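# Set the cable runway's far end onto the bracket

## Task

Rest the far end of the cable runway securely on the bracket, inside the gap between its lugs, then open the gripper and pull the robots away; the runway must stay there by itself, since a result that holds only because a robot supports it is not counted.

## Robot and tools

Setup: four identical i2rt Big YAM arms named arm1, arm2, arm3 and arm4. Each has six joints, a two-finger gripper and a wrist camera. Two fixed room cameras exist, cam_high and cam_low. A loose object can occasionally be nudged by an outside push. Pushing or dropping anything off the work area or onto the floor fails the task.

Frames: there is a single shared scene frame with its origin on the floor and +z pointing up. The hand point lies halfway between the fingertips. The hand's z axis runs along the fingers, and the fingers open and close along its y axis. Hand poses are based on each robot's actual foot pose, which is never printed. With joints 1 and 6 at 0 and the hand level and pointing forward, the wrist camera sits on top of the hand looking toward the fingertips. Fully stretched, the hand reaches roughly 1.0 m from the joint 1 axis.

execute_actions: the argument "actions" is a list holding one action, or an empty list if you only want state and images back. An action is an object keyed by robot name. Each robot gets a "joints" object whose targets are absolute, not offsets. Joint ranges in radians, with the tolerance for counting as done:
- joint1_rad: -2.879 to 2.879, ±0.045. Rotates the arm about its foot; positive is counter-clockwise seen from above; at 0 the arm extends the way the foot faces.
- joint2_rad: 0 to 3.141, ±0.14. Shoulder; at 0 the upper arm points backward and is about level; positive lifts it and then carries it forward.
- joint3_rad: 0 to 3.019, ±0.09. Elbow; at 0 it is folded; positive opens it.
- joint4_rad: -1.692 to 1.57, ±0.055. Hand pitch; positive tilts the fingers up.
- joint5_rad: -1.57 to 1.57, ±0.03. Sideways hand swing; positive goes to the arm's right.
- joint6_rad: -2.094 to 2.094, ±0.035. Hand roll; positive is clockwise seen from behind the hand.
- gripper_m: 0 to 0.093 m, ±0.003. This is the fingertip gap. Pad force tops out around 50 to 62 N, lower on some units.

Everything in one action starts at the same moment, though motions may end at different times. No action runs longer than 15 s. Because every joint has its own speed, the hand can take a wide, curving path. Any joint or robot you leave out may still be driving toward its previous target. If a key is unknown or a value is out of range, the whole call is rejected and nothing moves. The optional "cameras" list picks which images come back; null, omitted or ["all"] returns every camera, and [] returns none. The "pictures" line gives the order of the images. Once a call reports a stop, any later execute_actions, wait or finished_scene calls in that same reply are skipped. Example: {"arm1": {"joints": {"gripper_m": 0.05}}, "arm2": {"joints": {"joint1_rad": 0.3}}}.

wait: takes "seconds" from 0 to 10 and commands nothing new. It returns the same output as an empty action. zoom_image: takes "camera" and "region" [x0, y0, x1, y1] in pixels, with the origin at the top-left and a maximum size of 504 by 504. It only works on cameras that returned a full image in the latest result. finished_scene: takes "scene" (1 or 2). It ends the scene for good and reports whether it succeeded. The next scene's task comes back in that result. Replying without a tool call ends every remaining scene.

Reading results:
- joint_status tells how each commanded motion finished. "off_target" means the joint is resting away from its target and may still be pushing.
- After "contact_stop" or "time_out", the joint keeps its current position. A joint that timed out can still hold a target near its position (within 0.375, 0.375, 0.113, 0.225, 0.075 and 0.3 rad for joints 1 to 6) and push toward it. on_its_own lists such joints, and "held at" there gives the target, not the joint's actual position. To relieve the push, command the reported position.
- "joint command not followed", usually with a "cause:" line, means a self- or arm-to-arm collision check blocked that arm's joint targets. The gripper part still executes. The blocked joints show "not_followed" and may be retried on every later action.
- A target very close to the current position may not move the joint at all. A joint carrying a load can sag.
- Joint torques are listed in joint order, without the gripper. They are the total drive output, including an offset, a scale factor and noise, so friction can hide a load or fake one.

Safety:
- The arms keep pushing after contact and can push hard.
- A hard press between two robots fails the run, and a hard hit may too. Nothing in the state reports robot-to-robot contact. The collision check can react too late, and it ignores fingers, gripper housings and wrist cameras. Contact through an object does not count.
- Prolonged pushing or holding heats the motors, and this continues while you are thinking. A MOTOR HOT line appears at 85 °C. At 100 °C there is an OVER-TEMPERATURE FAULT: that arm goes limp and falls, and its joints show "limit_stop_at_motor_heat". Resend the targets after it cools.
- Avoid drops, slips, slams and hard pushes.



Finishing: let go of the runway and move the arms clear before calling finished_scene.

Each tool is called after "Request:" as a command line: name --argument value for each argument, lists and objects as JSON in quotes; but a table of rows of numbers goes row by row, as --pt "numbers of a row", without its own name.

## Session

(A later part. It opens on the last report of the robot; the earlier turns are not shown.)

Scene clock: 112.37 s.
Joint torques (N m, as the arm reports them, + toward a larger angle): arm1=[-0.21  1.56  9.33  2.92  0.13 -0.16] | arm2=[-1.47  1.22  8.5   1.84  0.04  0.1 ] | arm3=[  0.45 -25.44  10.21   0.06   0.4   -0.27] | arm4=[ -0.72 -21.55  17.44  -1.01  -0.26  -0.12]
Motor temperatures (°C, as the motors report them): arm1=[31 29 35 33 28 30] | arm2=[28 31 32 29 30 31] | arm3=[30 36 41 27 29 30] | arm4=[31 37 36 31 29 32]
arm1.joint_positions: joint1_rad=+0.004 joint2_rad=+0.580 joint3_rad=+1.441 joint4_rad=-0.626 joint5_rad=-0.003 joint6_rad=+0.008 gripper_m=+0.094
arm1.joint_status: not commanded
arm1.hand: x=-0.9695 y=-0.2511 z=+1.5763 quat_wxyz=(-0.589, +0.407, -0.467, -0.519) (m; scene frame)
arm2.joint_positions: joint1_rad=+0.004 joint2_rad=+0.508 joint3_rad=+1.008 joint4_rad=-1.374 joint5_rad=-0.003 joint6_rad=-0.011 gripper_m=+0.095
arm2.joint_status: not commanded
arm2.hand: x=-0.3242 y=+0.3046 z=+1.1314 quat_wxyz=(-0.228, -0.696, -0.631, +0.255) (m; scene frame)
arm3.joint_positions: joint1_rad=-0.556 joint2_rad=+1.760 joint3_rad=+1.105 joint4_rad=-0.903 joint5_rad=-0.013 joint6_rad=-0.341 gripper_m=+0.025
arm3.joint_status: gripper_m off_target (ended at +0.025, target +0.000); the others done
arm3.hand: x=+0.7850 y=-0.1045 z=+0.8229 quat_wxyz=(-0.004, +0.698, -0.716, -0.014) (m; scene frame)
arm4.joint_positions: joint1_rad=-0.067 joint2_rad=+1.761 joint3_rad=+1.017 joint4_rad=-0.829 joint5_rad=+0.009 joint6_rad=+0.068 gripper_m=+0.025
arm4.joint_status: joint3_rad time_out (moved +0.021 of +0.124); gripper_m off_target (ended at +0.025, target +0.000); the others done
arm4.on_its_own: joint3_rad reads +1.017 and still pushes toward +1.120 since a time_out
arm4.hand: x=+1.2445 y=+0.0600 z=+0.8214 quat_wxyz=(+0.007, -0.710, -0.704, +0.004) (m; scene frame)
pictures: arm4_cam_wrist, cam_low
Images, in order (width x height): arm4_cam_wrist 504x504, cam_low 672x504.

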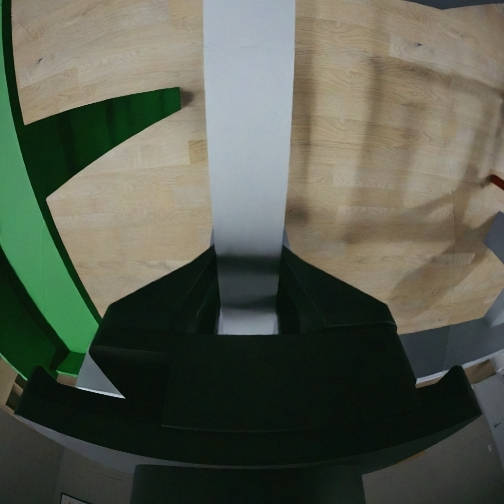

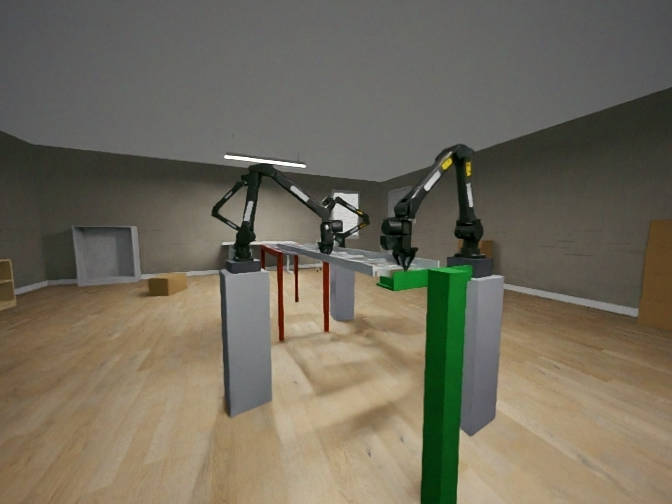

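Request:
execute_actions --actions '[{"arm3":{"joints":{"joint2_rad":1.725,"joint3_rad":1.23,"joint4_rad":-0.95,"gripper_m":0}},"arm4":{"joints":{"joint2_rad":1.58,"joint3_rad":0.965,"joint4_rad":-0.80,"gripper_m":0}}}]' --cameras '["cam_low"]'

Request:
zoom_image --camera "cam_low" --region '[360, 245, 450, 300]'

Scene clock: 115.90 s.
Joint torques (N m, as the arm reports them, + toward a larger angle): arm1=[-0.23  1.52  9.34  2.93  0.13 -0.16] | arm2=[-1.26  1.22  8.55  1.82  0.03  0.1 ] | arm3=[ -0.95 -21.66  13.86  -0.29   0.44  -0.31] | arm4=[ -0.7  -22.46  10.27  -0.1   -0.11  -0.04]
Motor temperatures (°C, as the motors report them): arm1=[31 29 35 33 28 30] | arm2=[28 31 32 29 30 31] | arm3=[30 36 41 27 29 30] | arm4=[31 37 37 31 29 32]
arm1.joint_positions: joint1_rad=+0.004 joint2_rad=+0.580 joint3_rad=+1.441 joint4_rad=-0.626 joint5_rad=-0.003 joint6_rad=+0.008 gripper_m=+0.094
arm1.joint_status: not commanded
arm1.hand: x=-0.9695 y=-0.2511 z=+1.5763 quat_wxyz=(-0.589, +0.407, -0.467, -0.519) (m; scene frame)
arm2.joint_positions: joint1_rad=+0.004 joint2_rad=+0.508 joint3_rad=+1.008 joint4_rad=-1.374 joint5_rad=-0.003 joint6_rad=-0.011 gripper_m=+0.095
arm2.joint_status: not commanded
arm2.hand: x=-0.3242 y=+0.3046 z=+1.1314 quat_wxyz=(-0.228, -0.696, -0.631, +0.255) (m; scene frame)
arm3.joint_positions: joint1_rad=-0.549 joint2_rad=+1.787 joint3_rad=+1.152 joint4_rad=-0.923 joint5_rad=-0.014 joint6_rad=-0.342 gripper_m=+0.025
arm3.joint_status: gripper_m off_target (ended at +0.025, target +0.000); the others done
arm3.hand: x=+0.7869 y=-0.0902 z=+0.8252 quat_wxyz=(-0.004, +0.701, -0.713, -0.014) (m; scene frame)
arm4.joint_positions: joint1_rad=-0.067 joint2_rad=+1.701 joint3_rad=+0.939 joint4_rad=-0.790 joint5_rad=+0.005 joint6_rad=+0.058 gripper_m=+0.025
arm4.joint_status: gripper_m off_target (ended at +0.025, target +0.000); the others done
arm4.hand: x=+1.2437 y=+0.0815 z=+0.8240 quat_wxyz=(-0.002, -0.706, -0.708, +0.010) (m; scene frame)
pictures: cam_low
Images, in order (width x height): cam_low 672x504.

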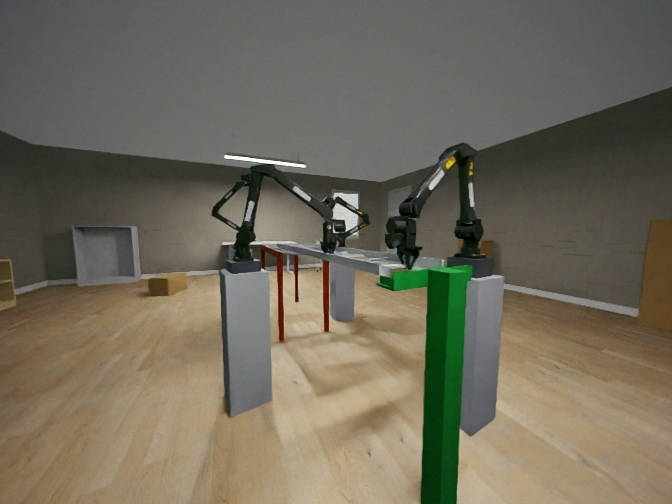

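Region (360, 245, 450, 300) of cam_low's 672x504 image, scaled by 5.600, with more detail than that image has.

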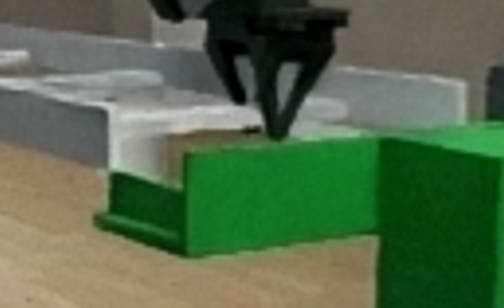

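Request:
execute_actions --actions '[{"arm3":{"joints":{"joint2_rad":1.74,"joint3_rad":1.25,"joint4_rad":-0.955,"gripper_m":0}},"arm4":{"joints":{"joint2_rad":1.555,"joint3_rad":0.935,"joint4_rad":-0.81,"gripper_m":0}}}]' --cameras '["cam_low","arm4_cam_wrist"]'

Request:
zoom_image --camera "cam_low" --region '[360, 245, 450, 300]'

Scene clock: 117.83 s.
Joint torques (N m, as the arm reports them, + toward a larger angle): arm1=[-0.22  1.54  9.33  2.92  0.13 -0.16] | arm2=[-1.27  1.22  8.52  1.84  0.03  0.1 ] | arm3=[ -0.8  -20.35  14.09  -0.66   0.47  -0.23] | arm4=[ -0.7  -22.65   9.51  -0.45  -0.09  -0.02]
Motor temperatures (°C, as the motors report them): arm1=[31 29 35 33 28 30] | arm2=[28 31 32 29 30 31] | arm3=[30 36 41 27 29 30] | arm4=[31 37 36 31 29 32]
arm1.joint_positions: joint1_rad=+0.004 joint2_rad=+0.580 joint3_rad=+1.441 joint4_rad=-0.626 joint5_rad=-0.003 joint6_rad=+0.008 gripper_m=+0.094
arm1.joint_status: not commanded
arm1.hand: x=-0.9695 y=-0.2511 z=+1.5763 quat_wxyz=(-0.589, +0.407, -0.467, -0.519) (m; scene frame)
arm2.joint_positions: joint1_rad=+0.004 joint2_rad=+0.508 joint3_rad=+1.008 joint4_rad=-1.374 joint5_rad=-0.003 joint6_rad=-0.011 gripper_m=+0.095
arm2.joint_status: not commanded
arm2.hand: x=-0.3242 y=+0.3046 z=+1.1314 quat_wxyz=(-0.228, -0.696, -0.631, +0.255) (m; scene frame)
arm3.joint_positions: joint1_rad=-0.546 joint2_rad=+1.796 joint3_rad=+1.167 joint4_rad=-0.923 joint5_rad=-0.015 joint6_rad=-0.345 gripper_m=+0.025
arm3.joint_status: gripper_m off_target (ended at +0.025, target +0.000); the others done
arm3.hand: x=+0.7877 y=-0.0838 z=+0.8262 quat_wxyz=(-0.007, +0.703, -0.711, -0.016) (m; scene frame)
arm4.joint_positions: joint1_rad=-0.067 joint2_rad=+1.681 joint3_rad=+0.914 joint4_rad=-0.788 joint5_rad=+0.005 joint6_rad=+0.053 gripper_m=+0.025
arm4.joint_status: gripper_m off_target (ended at +0.025, target +0.000); the others done
arm4.hand: x=+1.2432 y=+0.0907 z=+0.8252 quat_wxyz=(-0.001, -0.705, -0.709, +0.009) (m; scene frame)
pictures: arm4_cam_wrist, cam_low
Images, in order (width x height): arm4_cam_wrist 504x504, cam_low 672x504.

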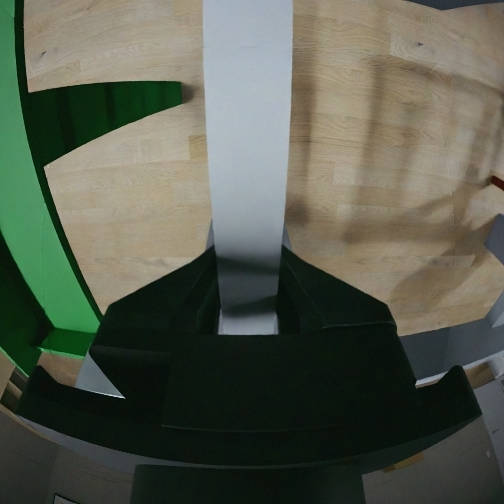

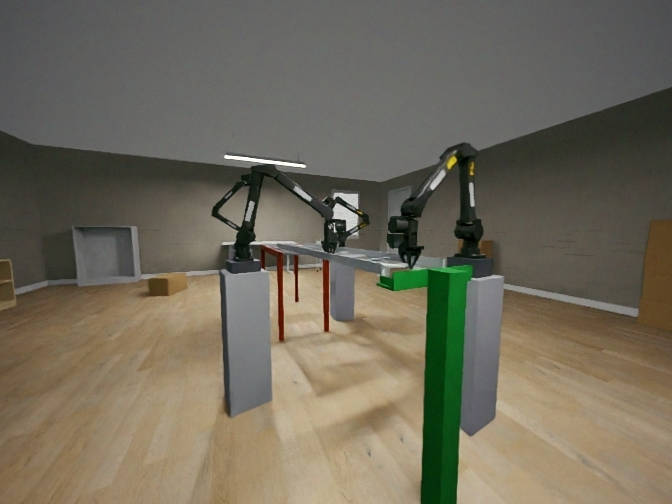

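Region (360, 245, 450, 300) of cam_low's 672x504 image, scaled by 5.600, with more detail than that image has.

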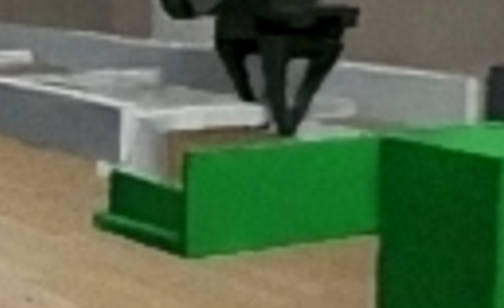

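Request:
execute_actions --actions '[{"arm3":{"joints":{"joint1_rad":-0.615,"joint2_rad":1.76,"joint3_rad":1.29,"joint4_rad":-0.97,"joint6_rad":-0.42,"gripper_m":0}},"arm4":{"joints":{"joint1_rad":0.025,"joint2_rad":1.55,"joint3_rad":0.945,"joint6_rad":0.14,"gripper_m":0}}}]' --cameras '["cam_low","arm4_cam_wrist"]'

Request:
zoom_image --camera "cam_low" --region '[360, 245, 450, 300]'

Scene clock: 120.50 s.
Joint torques (N m, as the arm reports them, + toward a larger angle): arm1=[-0.2   1.52  9.32  2.92  0.13 -0.16] | arm2=[-1.35  1.2   8.52  1.85  0.04  0.1 ] | arm3=[ -0.65 -22.53  13.44  -0.49   0.43  -0.21] | arm4=[  0.5  -22.71  10.53  -0.58  -0.22   0.06]
Motor temperatures (°C, as the motors report them): arm1=[31 29 35 33 28 30] | arm2=[28 31 32 29 30 31] | arm3=[30 36 42 27 29 30] | arm4=[31 37 36 31 29 32]
arm1.joint_positions: joint1_rad=+0.004 joint2_rad=+0.580 joint3_rad=+1.441 joint4_rad=-0.626 joint5_rad=-0.003 joint6_rad=+0.008 gripper_m=+0.094
arm1.joint_status: not commanded
arm1.hand: x=-0.9695 y=-0.2511 z=+1.5763 quat_wxyz=(-0.589, +0.407, -0.467, -0.519) (m; scene frame)
arm2.joint_positions: joint1_rad=+0.004 joint2_rad=+0.508 joint3_rad=+1.008 joint4_rad=-1.374 joint5_rad=-0.003 joint6_rad=-0.011 gripper_m=+0.095
arm2.joint_status: not commanded
arm2.hand: x=-0.3242 y=+0.3046 z=+1.1314 quat_wxyz=(-0.228, -0.696, -0.631, +0.255) (m; scene frame)
arm3.joint_positions: joint1_rad=-0.611 joint2_rad=+1.823 joint3_rad=+1.217 joint4_rad=-0.945 joint5_rad=-0.013 joint6_rad=-0.410 gripper_m=+0.025
arm3.joint_status: gripper_m off_target (ended at +0.025, target +0.000); the others done
arm3.hand: x=+0.8231 y=-0.0825 z=+0.8285 quat_wxyz=(-0.008, +0.703, -0.711, -0.015) (m; scene frame)
arm4.joint_positions: joint1_rad=+0.020 joint2_rad=+1.673 joint3_rad=+0.914 joint4_rad=-0.788 joint5_rad=+0.008 joint6_rad=+0.136 gripper_m=+0.025
arm4.joint_status: gripper_m off_target (ended at +0.025, target +0.000); the others done
arm4.hand: x=+1.2782 y=+0.0933 z=+0.8278 quat_wxyz=(-0.003, -0.703, -0.711, +0.011) (m; scene frame)
pictures: arm4_cam_wrist, cam_low
Images, in order (width x height): arm4_cam_wrist 504x504, cam_low 672x504.

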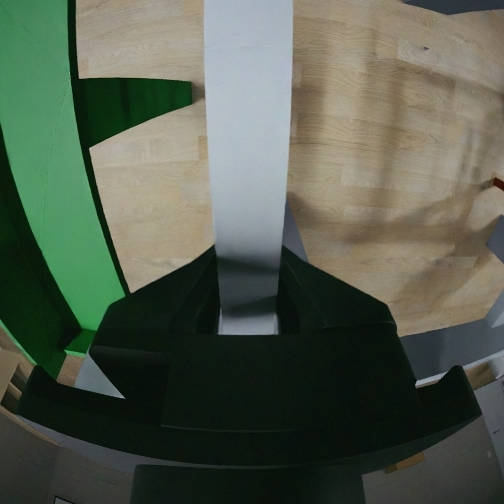

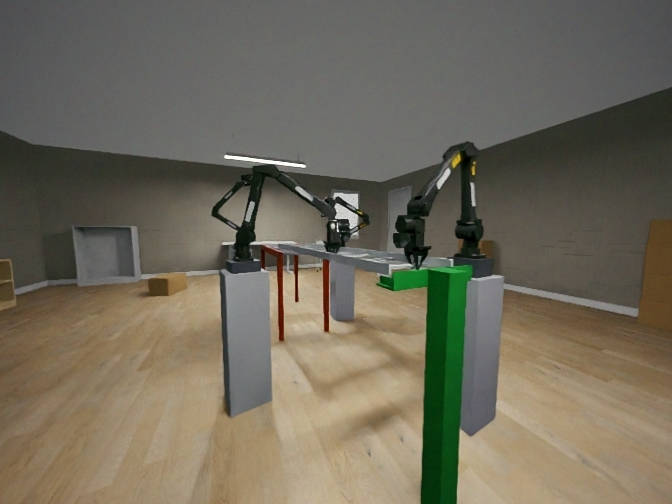

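Region (360, 245, 450, 300) of cam_low's 672x504 image, scaled by 5.600, with more detail than that image has.

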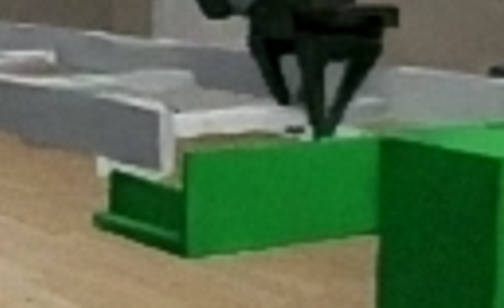

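Request:
execute_actions --actions '[{"arm3":{"joints":{"joint1_rad":-0.672,"joint2_rad":1.79,"joint3_rad":1.33,"joint4_rad":-0.985,"joint6_rad":-0.478,"gripper_m":0}},"arm4":{"joints":{"joint1_rad":0.105,"joint2_rad":1.60,"joint3_rad":0.985,"joint4_rad":-0.82,"joint6_rad":0.22,"gripper_m":0}}}]' --cameras '["cam_low","arm4_cam_wrist"]'

Request:
zoom_image --camera "cam_low" --region '[360, 245, 450, 300]'

Scene clock: 124.27 s.
Joint torques (N m, as the arm reports them, + toward a larger angle): arm1=[-0.21  1.54  9.33  2.93  0.13 -0.16] | arm2=[-1.32  1.27  8.52  1.86  0.03  0.09] | arm3=[ -1.63 -22.7   13.18  -0.79   0.46  -0.32] | arm4=[  0.82 -19.18  14.04  -0.9   -0.31   0.14]
Motor temperatures (°C, as the motors report them): arm1=[31 29 35 33 28 30] | arm2=[28 31 32 29 30 31] | arm3=[30 36 43 27 29 30] | arm4=[31 37 36 31 29 32]
arm1.joint_positions: joint1_rad=+0.004 joint2_rad=+0.580 joint3_rad=+1.441 joint4_rad=-0.626 joint5_rad=-0.003 joint6_rad=+0.008 gripper_m=+0.094
arm1.joint_status: not commanded
arm1.hand: x=-0.9695 y=-0.2511 z=+1.5763 quat_wxyz=(-0.589, +0.407, -0.467, -0.519) (m; scene frame)
arm2.joint_positions: joint1_rad=+0.004 joint2_rad=+0.508 joint3_rad=+1.008 joint4_rad=-1.374 joint5_rad=-0.003 joint6_rad=-0.011 gripper_m=+0.095
arm2.joint_status: not commanded
arm2.hand: x=-0.3242 y=+0.3046 z=+1.1314 quat_wxyz=(-0.228, -0.696, -0.631, +0.255) (m; scene frame)
arm3.joint_positions: joint1_rad=-0.661 joint2_rad=+1.856 joint3_rad=+1.263 joint4_rad=-0.954 joint5_rad=-0.016 joint6_rad=-0.463 gripper_m=+0.025
arm3.joint_status: gripper_m off_target (ended at +0.025, target +0.000); the others done
arm3.hand: x=+0.8524 y=-0.0794 z=+0.8271 quat_wxyz=(-0.010, +0.704, -0.710, -0.016) (m; scene frame)
arm4.joint_positions: joint1_rad=+0.091 joint2_rad=+1.680 joint3_rad=+0.915 joint4_rad=-0.791 joint5_rad=+0.010 joint6_rad=+0.207 gripper_m=+0.025
arm4.joint_status: gripper_m off_target (ended at +0.025, target +0.000); the others done
arm4.hand: x=+1.3065 y=+0.0993 z=+0.8252 quat_wxyz=(+0.000, -0.703, -0.711, +0.010) (m; scene frame)
pictures: arm4_cam_wrist, cam_low
Images, in order (width x height): arm4_cam_wrist 504x504, cam_low 672x504.

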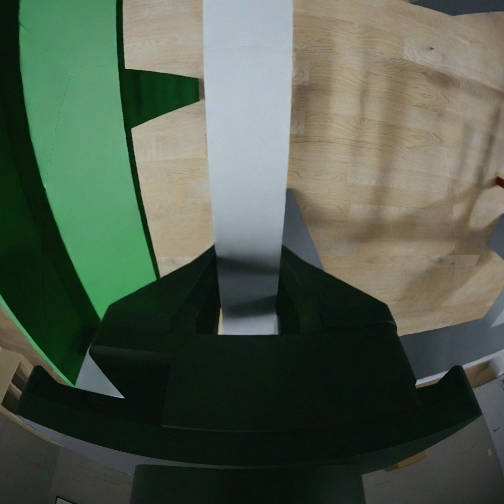

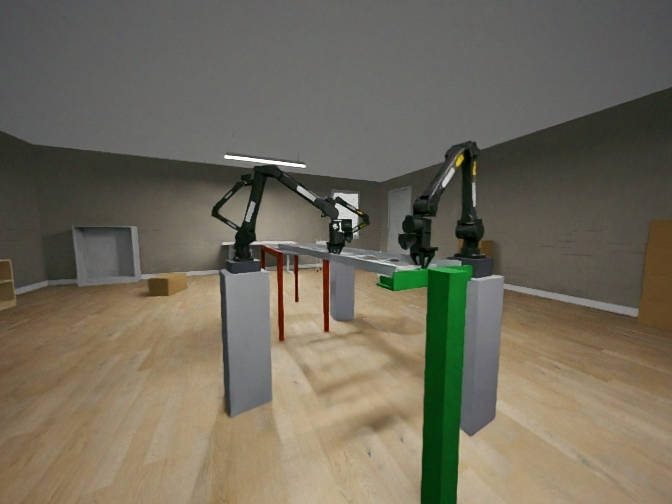

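Region (360, 245, 450, 300) of cam_low's 672x504 image, scaled by 5.600, with more detail than that image has.

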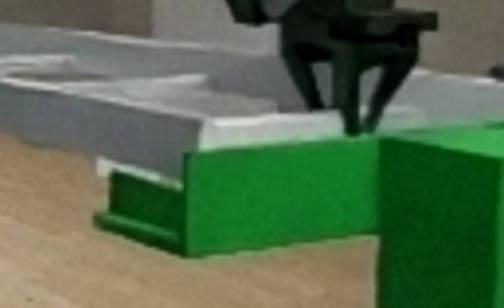

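Request:
execute_actions --actions '[{"arm3":{"joints":{"joint1_rad":-0.68,"joint2_rad":1.87,"joint3_rad":1.26,"gripper_m":0}},"arm4":{"joints":{"joint1_rad":0.12,"joint2_rad":1.71,"joint3_rad":0.95,"joint4_rad":-0.79,"gripper_m":0}}}]' --cameras '["cam_low","cam_high"]'

Request:
zoom_image --camera "cam_low" --region '[360, 245, 480, 300]'

Scene clock: 126.67 s.
Joint torques (N m, as the arm reports them, + toward a larger angle): arm1=[-0.23  1.53  9.33  2.92  0.13 -0.16] | arm2=[-1.41  1.28  8.58  1.86  0.03  0.1 ] | arm3=[ -2.49 -19.92   7.65  -1.15   0.56  -0.27] | arm4=[  2.3  -16.4   10.01  -1.03  -0.44   0.11]
Motor temperatures (°C, as the motors report them): arm1=[31 29 35 33 28 30] | arm2=[28 31 32 29 30 31] | arm3=[30 36 43 27 29 30] | arm4=[31 37 36 31 29 32]
arm1.joint_positions: joint1_rad=+0.004 joint2_rad=+0.580 joint3_rad=+1.441 joint4_rad=-0.626 joint5_rad=-0.003 joint6_rad=+0.008 gripper_m=+0.094
arm1.joint_status: not commanded
arm1.hand: x=-0.9695 y=-0.2511 z=+1.5763 quat_wxyz=(-0.589, +0.407, -0.467, -0.519) (m; scene frame)
arm2.joint_positions: joint1_rad=+0.004 joint2_rad=+0.508 joint3_rad=+1.008 joint4_rad=-1.374 joint5_rad=-0.003 joint6_rad=-0.011 gripper_m=+0.095
arm2.joint_status: not commanded
arm2.hand: x=-0.3242 y=+0.3046 z=+1.1314 quat_wxyz=(-0.228, -0.696, -0.631, +0.255) (m; scene frame)
arm3.joint_positions: joint1_rad=-0.661 joint2_rad=+1.895 joint3_rad=+1.263 joint4_rad=-0.945 joint5_rad=-0.018 joint6_rad=-0.463 gripper_m=+0.025
arm3.joint_status: gripper_m off_target (ended at +0.025, target +0.000); the others done
arm3.hand: x=+0.8508 y=-0.0813 z=+0.8083 quat_wxyz=(+0.004, +0.704, -0.710, -0.013) (m; scene frame)
arm4.joint_positions: joint1_rad=+0.091 joint2_rad=+1.746 joint3_rad=+0.919 joint4_rad=-0.759 joint5_rad=+0.014 joint6_rad=+0.209 gripper_m=+0.025
arm4.joint_status: gripper_m off_target (ended at +0.025, target +0.000); the others done
arm4.hand: x=+1.3056 y=+0.0996 z=+0.8006 quat_wxyz=(+0.014, -0.704, -0.710, +0.003) (m; scene frame)
pictures: cam_high, cam_low
Images, in order (width x height): cam_high 672x504, cam_low 672x504.

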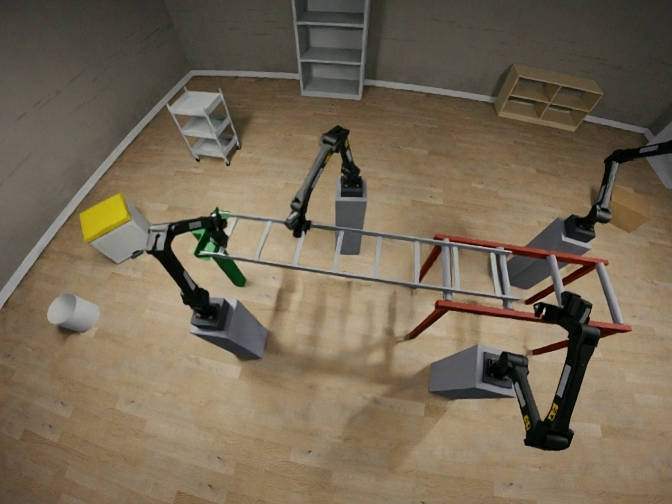

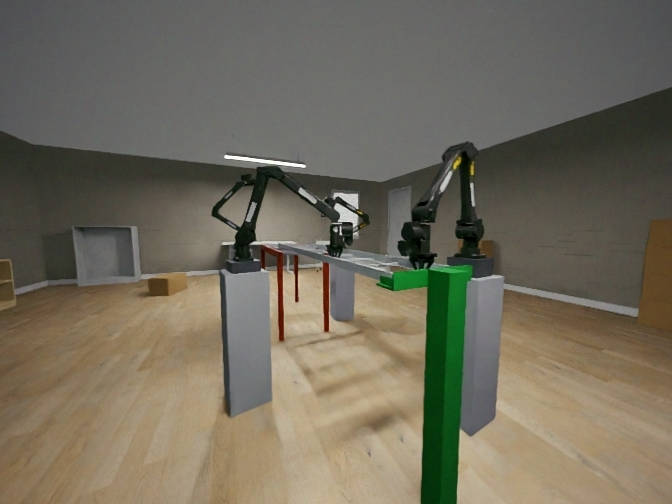

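Region (360, 245, 480, 300) of cam_low's 672x504 image, scaled by 4.200, with more detail than that image has; it fills the top 231 rows of this view, and the rest is white.

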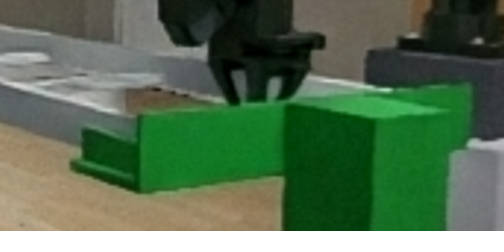

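Request:
execute_actions --actions '[{"arm3":{"joints":{"joint1_rad":-0.665,"joint2_rad":1.91,"joint4_rad":-0.94,"gripper_m":0}},"arm4":{"joints":{"joint1_rad":0.10,"joint2_rad":1.77,"joint3_rad":0.92,"joint4_rad":-0.75,"gripper_m":0}}}]' --cameras '[]'

Scene clock: 128.23 s.
Joint torques (N m, as the arm reports them, + toward a larger angle): arm1=[-0.24  1.54  9.34  2.92  0.13 -0.16] | arm2=[-1.43  1.23  8.51  1.84  0.03  0.1 ] | arm3=[ -0.27 -16.46   7.51   0.64   0.54  -0.28] | arm4=[  0.56 -12.18   7.12   0.65  -0.45   0.13]
Motor temperatures (°C, as the motors report them): arm1=[31 29 35 33 28 30] | arm2=[28 31 32 29 30 31] | arm3=[30 36 42 27 29 30] | arm4=[31 36 36 31 29 32]
arm1.joint_positions: joint1_rad=+0.004 joint2_rad=+0.580 joint3_rad=+1.441 joint4_rad=-0.626 joint5_rad=-0.003 joint6_rad=+0.008 gripper_m=+0.094
arm1.joint_status: not commanded
arm1.hand: x=-0.9695 y=-0.2511 z=+1.5763 quat_wxyz=(-0.589, +0.407, -0.467, -0.519) (m; scene frame)
arm2.joint_positions: joint1_rad=+0.004 joint2_rad=+0.508 joint3_rad=+1.008 joint4_rad=-1.374 joint5_rad=-0.003 joint6_rad=-0.011 gripper_m=+0.095
arm2.joint_status: not commanded
arm2.hand: x=-0.3242 y=+0.3046 z=+1.1314 quat_wxyz=(-0.228, -0.696, -0.631, +0.255) (m; scene frame)
arm3.joint_positions: joint1_rad=-0.661 joint2_rad=+1.895 joint3_rad=+1.263 joint4_rad=-0.942 joint5_rad=-0.018 joint6_rad=-0.463 gripper_m=+0.025
arm3.joint_status: gripper_m off_target (ended at +0.025, target +0.000); the others done
arm3.hand: x=+0.8512 y=-0.0806 z=+0.8083 quat_wxyz=(+0.003, +0.704, -0.710, -0.013) (m; scene frame)
arm4.joint_positions: joint1_rad=+0.091 joint2_rad=+1.748 joint3_rad=+0.919 joint4_rad=-0.758 joint5_rad=+0.014 joint6_rad=+0.209 gripper_m=+0.025
arm4.joint_status: gripper_m off_target (ended at +0.025, target +0.000); the others done
arm4.hand: x=+1.3056 y=+0.0995 z=+0.8000 quat_wxyz=(+0.014, -0.704, -0.710, +0.003) (m; scene frame)
pictures: none
No camera images: the call's "cameras" was empty. Leave "cameras" out to get every camera's image.

Resting. Release and lift away.

Request:
execute_actions --actions '[{"arm3":{"joints":{"joint2_rad":1.89,"gripper_m":0.07}},"arm4":{"joints":{"joint2_rad":1.74,"gripper_m":0.07}}}]' --cameras '[]'

Request:
execute_actions --actions '[{"arm3":{"joints":{"joint2_rad":1.3,"joint3_rad":1.3,"joint4_rad":-1.3}},"arm4":{"joints":{"joint2_rad":1.15,"joint3_rad":1.0,"joint4_rad":-1.1}}}]' --cameras '["arm4_cam_wrist","cam_high","cam_low"]'

Request:
zoom_image --camera "cam_high" --region '[160, 180, 300, 290]'

Scene clock: 130.70 s.
Joint torques (N m, as the arm reports them, + toward a larger angle): arm1=[-0.24  1.54  9.33  2.93  0.13 -0.16] | arm2=[-1.46  1.22  8.52  1.84  0.04  0.09] | arm3=[ -1.21 -18.7    7.64   0.66   0.03  -0.29] | arm4=[  0.66 -13.7    7.18   0.63  -0.05   0.11]
Motor temperatures (°C, as the motors report them): arm1=[31 29 35 33 28 30] | arm2=[28 31 32 29 30 31] | arm3=[30 36 42 27 29 30] | arm4=[31 36 35 31 29 32]
arm1.joint_positions: joint1_rad=+0.004 joint2_rad=+0.580 joint3_rad=+1.441 joint4_rad=-0.626 joint5_rad=-0.003 joint6_rad=+0.008 gripper_m=+0.094
arm1.joint_status: not commanded
arm1.hand: x=-0.9695 y=-0.2511 z=+1.5763 quat_wxyz=(-0.589, +0.407, -0.467, -0.519) (m; scene frame)
arm2.joint_positions: joint1_rad=+0.004 joint2_rad=+0.508 joint3_rad=+1.008 joint4_rad=-1.374 joint5_rad=-0.003 joint6_rad=-0.011 gripper_m=+0.095
arm2.joint_status: not commanded
arm2.hand: x=-0.3242 y=+0.3046 z=+1.1314 quat_wxyz=(-0.228, -0.696, -0.631, +0.255) (m; scene frame)
arm3.joint_positions: joint1_rad=-0.661 joint2_rad=+1.895 joint3_rad=+1.263 joint4_rad=-0.942 joint5_rad=-0.002 joint6_rad=-0.464 gripper_m=+0.070
arm3.joint_status: all done
arm3.hand: x=+0.8535 y=-0.0818 z=+0.8082 quat_wxyz=(+0.000, +0.704, -0.710, -0.006) (m; scene frame)
arm4.joint_positions: joint1_rad=+0.091 joint2_rad=+1.748 joint3_rad=+0.919 joint4_rad=-0.758 joint5_rad=+0.003 joint6_rad=+0.211 gripper_m=+0.070
arm4.joint_status: all done
arm4.hand: x=+1.3074 y=+0.0999 z=+0.8000 quat_wxyz=(+0.011, -0.704, -0.710, -0.001) (m; scene frame)
pictures: none
No camera images: the call's "cameras" was empty. Leave "cameras" out to get every camera's image.

Scene clock: 132.17 s.
Joint torques (N m, as the arm reports them, + toward a larger angle): arm1=[-0.19  1.51  9.32  2.93  0.13 -0.16] | arm2=[-1.32  1.29  8.54  1.83  0.04  0.11] | arm3=[-0.92 -9.43 11.97  0.59 -0.03 -0.22] | arm4=[ 0.76 -6.42 14.03  0.49 -0.05  0.08]
Motor temperatures (°C, as the motors report them): arm1=[31 29 35 33 28 30] | arm2=[28 31 32 29 30 31] | arm3=[30 36 42 27 29 30] | arm4=[31 36 35 31 29 32]
arm1.joint_positions: joint1_rad=+0.004 joint2_rad=+0.580 joint3_rad=+1.441 joint4_rad=-0.626 joint5_rad=-0.003 joint6_rad=+0.008 gripper_m=+0.094
arm1.joint_status: not commanded
arm1.hand: x=-0.9695 y=-0.2511 z=+1.5763 quat_wxyz=(-0.589, +0.407, -0.467, -0.519) (m; scene frame)
arm2.joint_positions: joint1_rad=+0.004 joint2_rad=+0.508 joint3_rad=+1.008 joint4_rad=-1.374 joint5_rad=-0.003 joint6_rad=-0.011 gripper_m=+0.095
arm2.joint_status: not commanded
arm2.hand: x=-0.3242 y=+0.3046 z=+1.1314 quat_wxyz=(-0.228, -0.696, -0.631, +0.255) (m; scene frame)
arm3.joint_positions: joint1_rad=-0.661 joint2_rad=+1.285 joint3_rad=+1.273 joint4_rad=-1.290 joint5_rad=-0.002 joint6_rad=-0.464 gripper_m=+0.070
arm3.joint_status: all done
arm3.hand: x=+0.8156 y=-0.1616 z=+1.0824 quat_wxyz=(-0.128, +0.697, -0.703, -0.048) (m; scene frame)
arm4.joint_positions: joint1_rad=+0.091 joint2_rad=+1.135 joint3_rad=+0.965 joint4_rad=-1.089 joint5_rad=+0.003 joint6_rad=+0.211 gripper_m=+0.070
arm4.joint_status: all done
arm4.hand: x=+1.3017 y=+0.1327 z=+1.0400 quat_wxyz=(-0.126, -0.696, -0.702, +0.087) (m; scene frame)
pictures: arm4_cam_wrist, cam_high, cam_low
Images, in order (width x height): arm4_cam_wrist 504x504, cam_high 672x504, cam_low 672x504.

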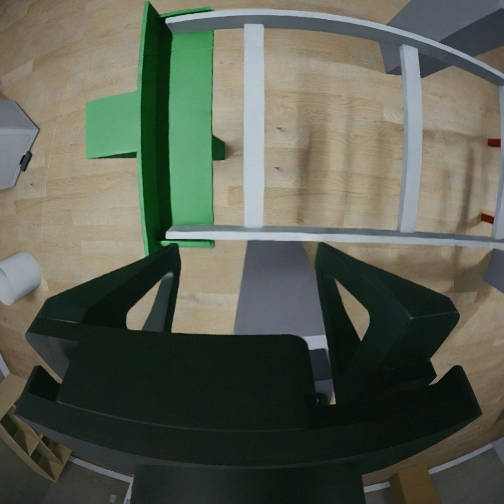

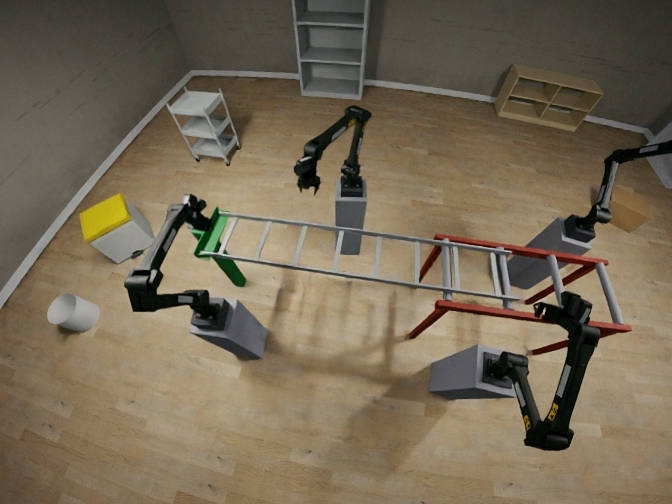

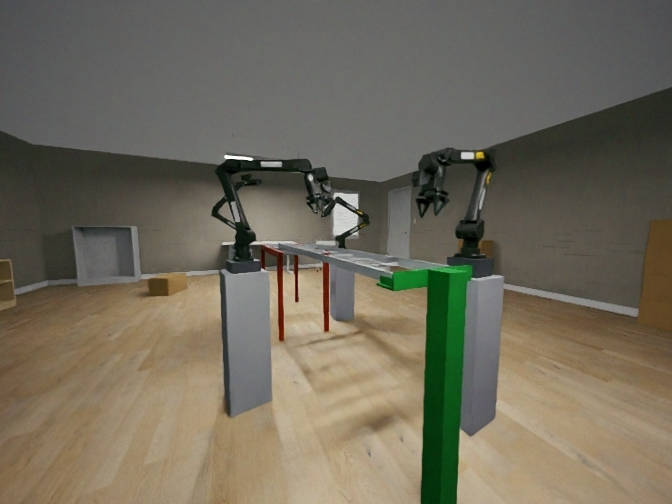

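Region (160, 180, 300, 290) of cam_high's 672x504 image, scaled by 3.600, with more detail than that image has; it fills the top 396 rows of this view, and the rest is white.

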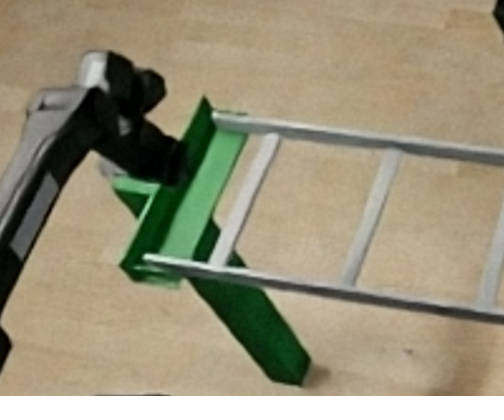

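Request:
finished_scene --scene 1

The scene is finished: the task was done.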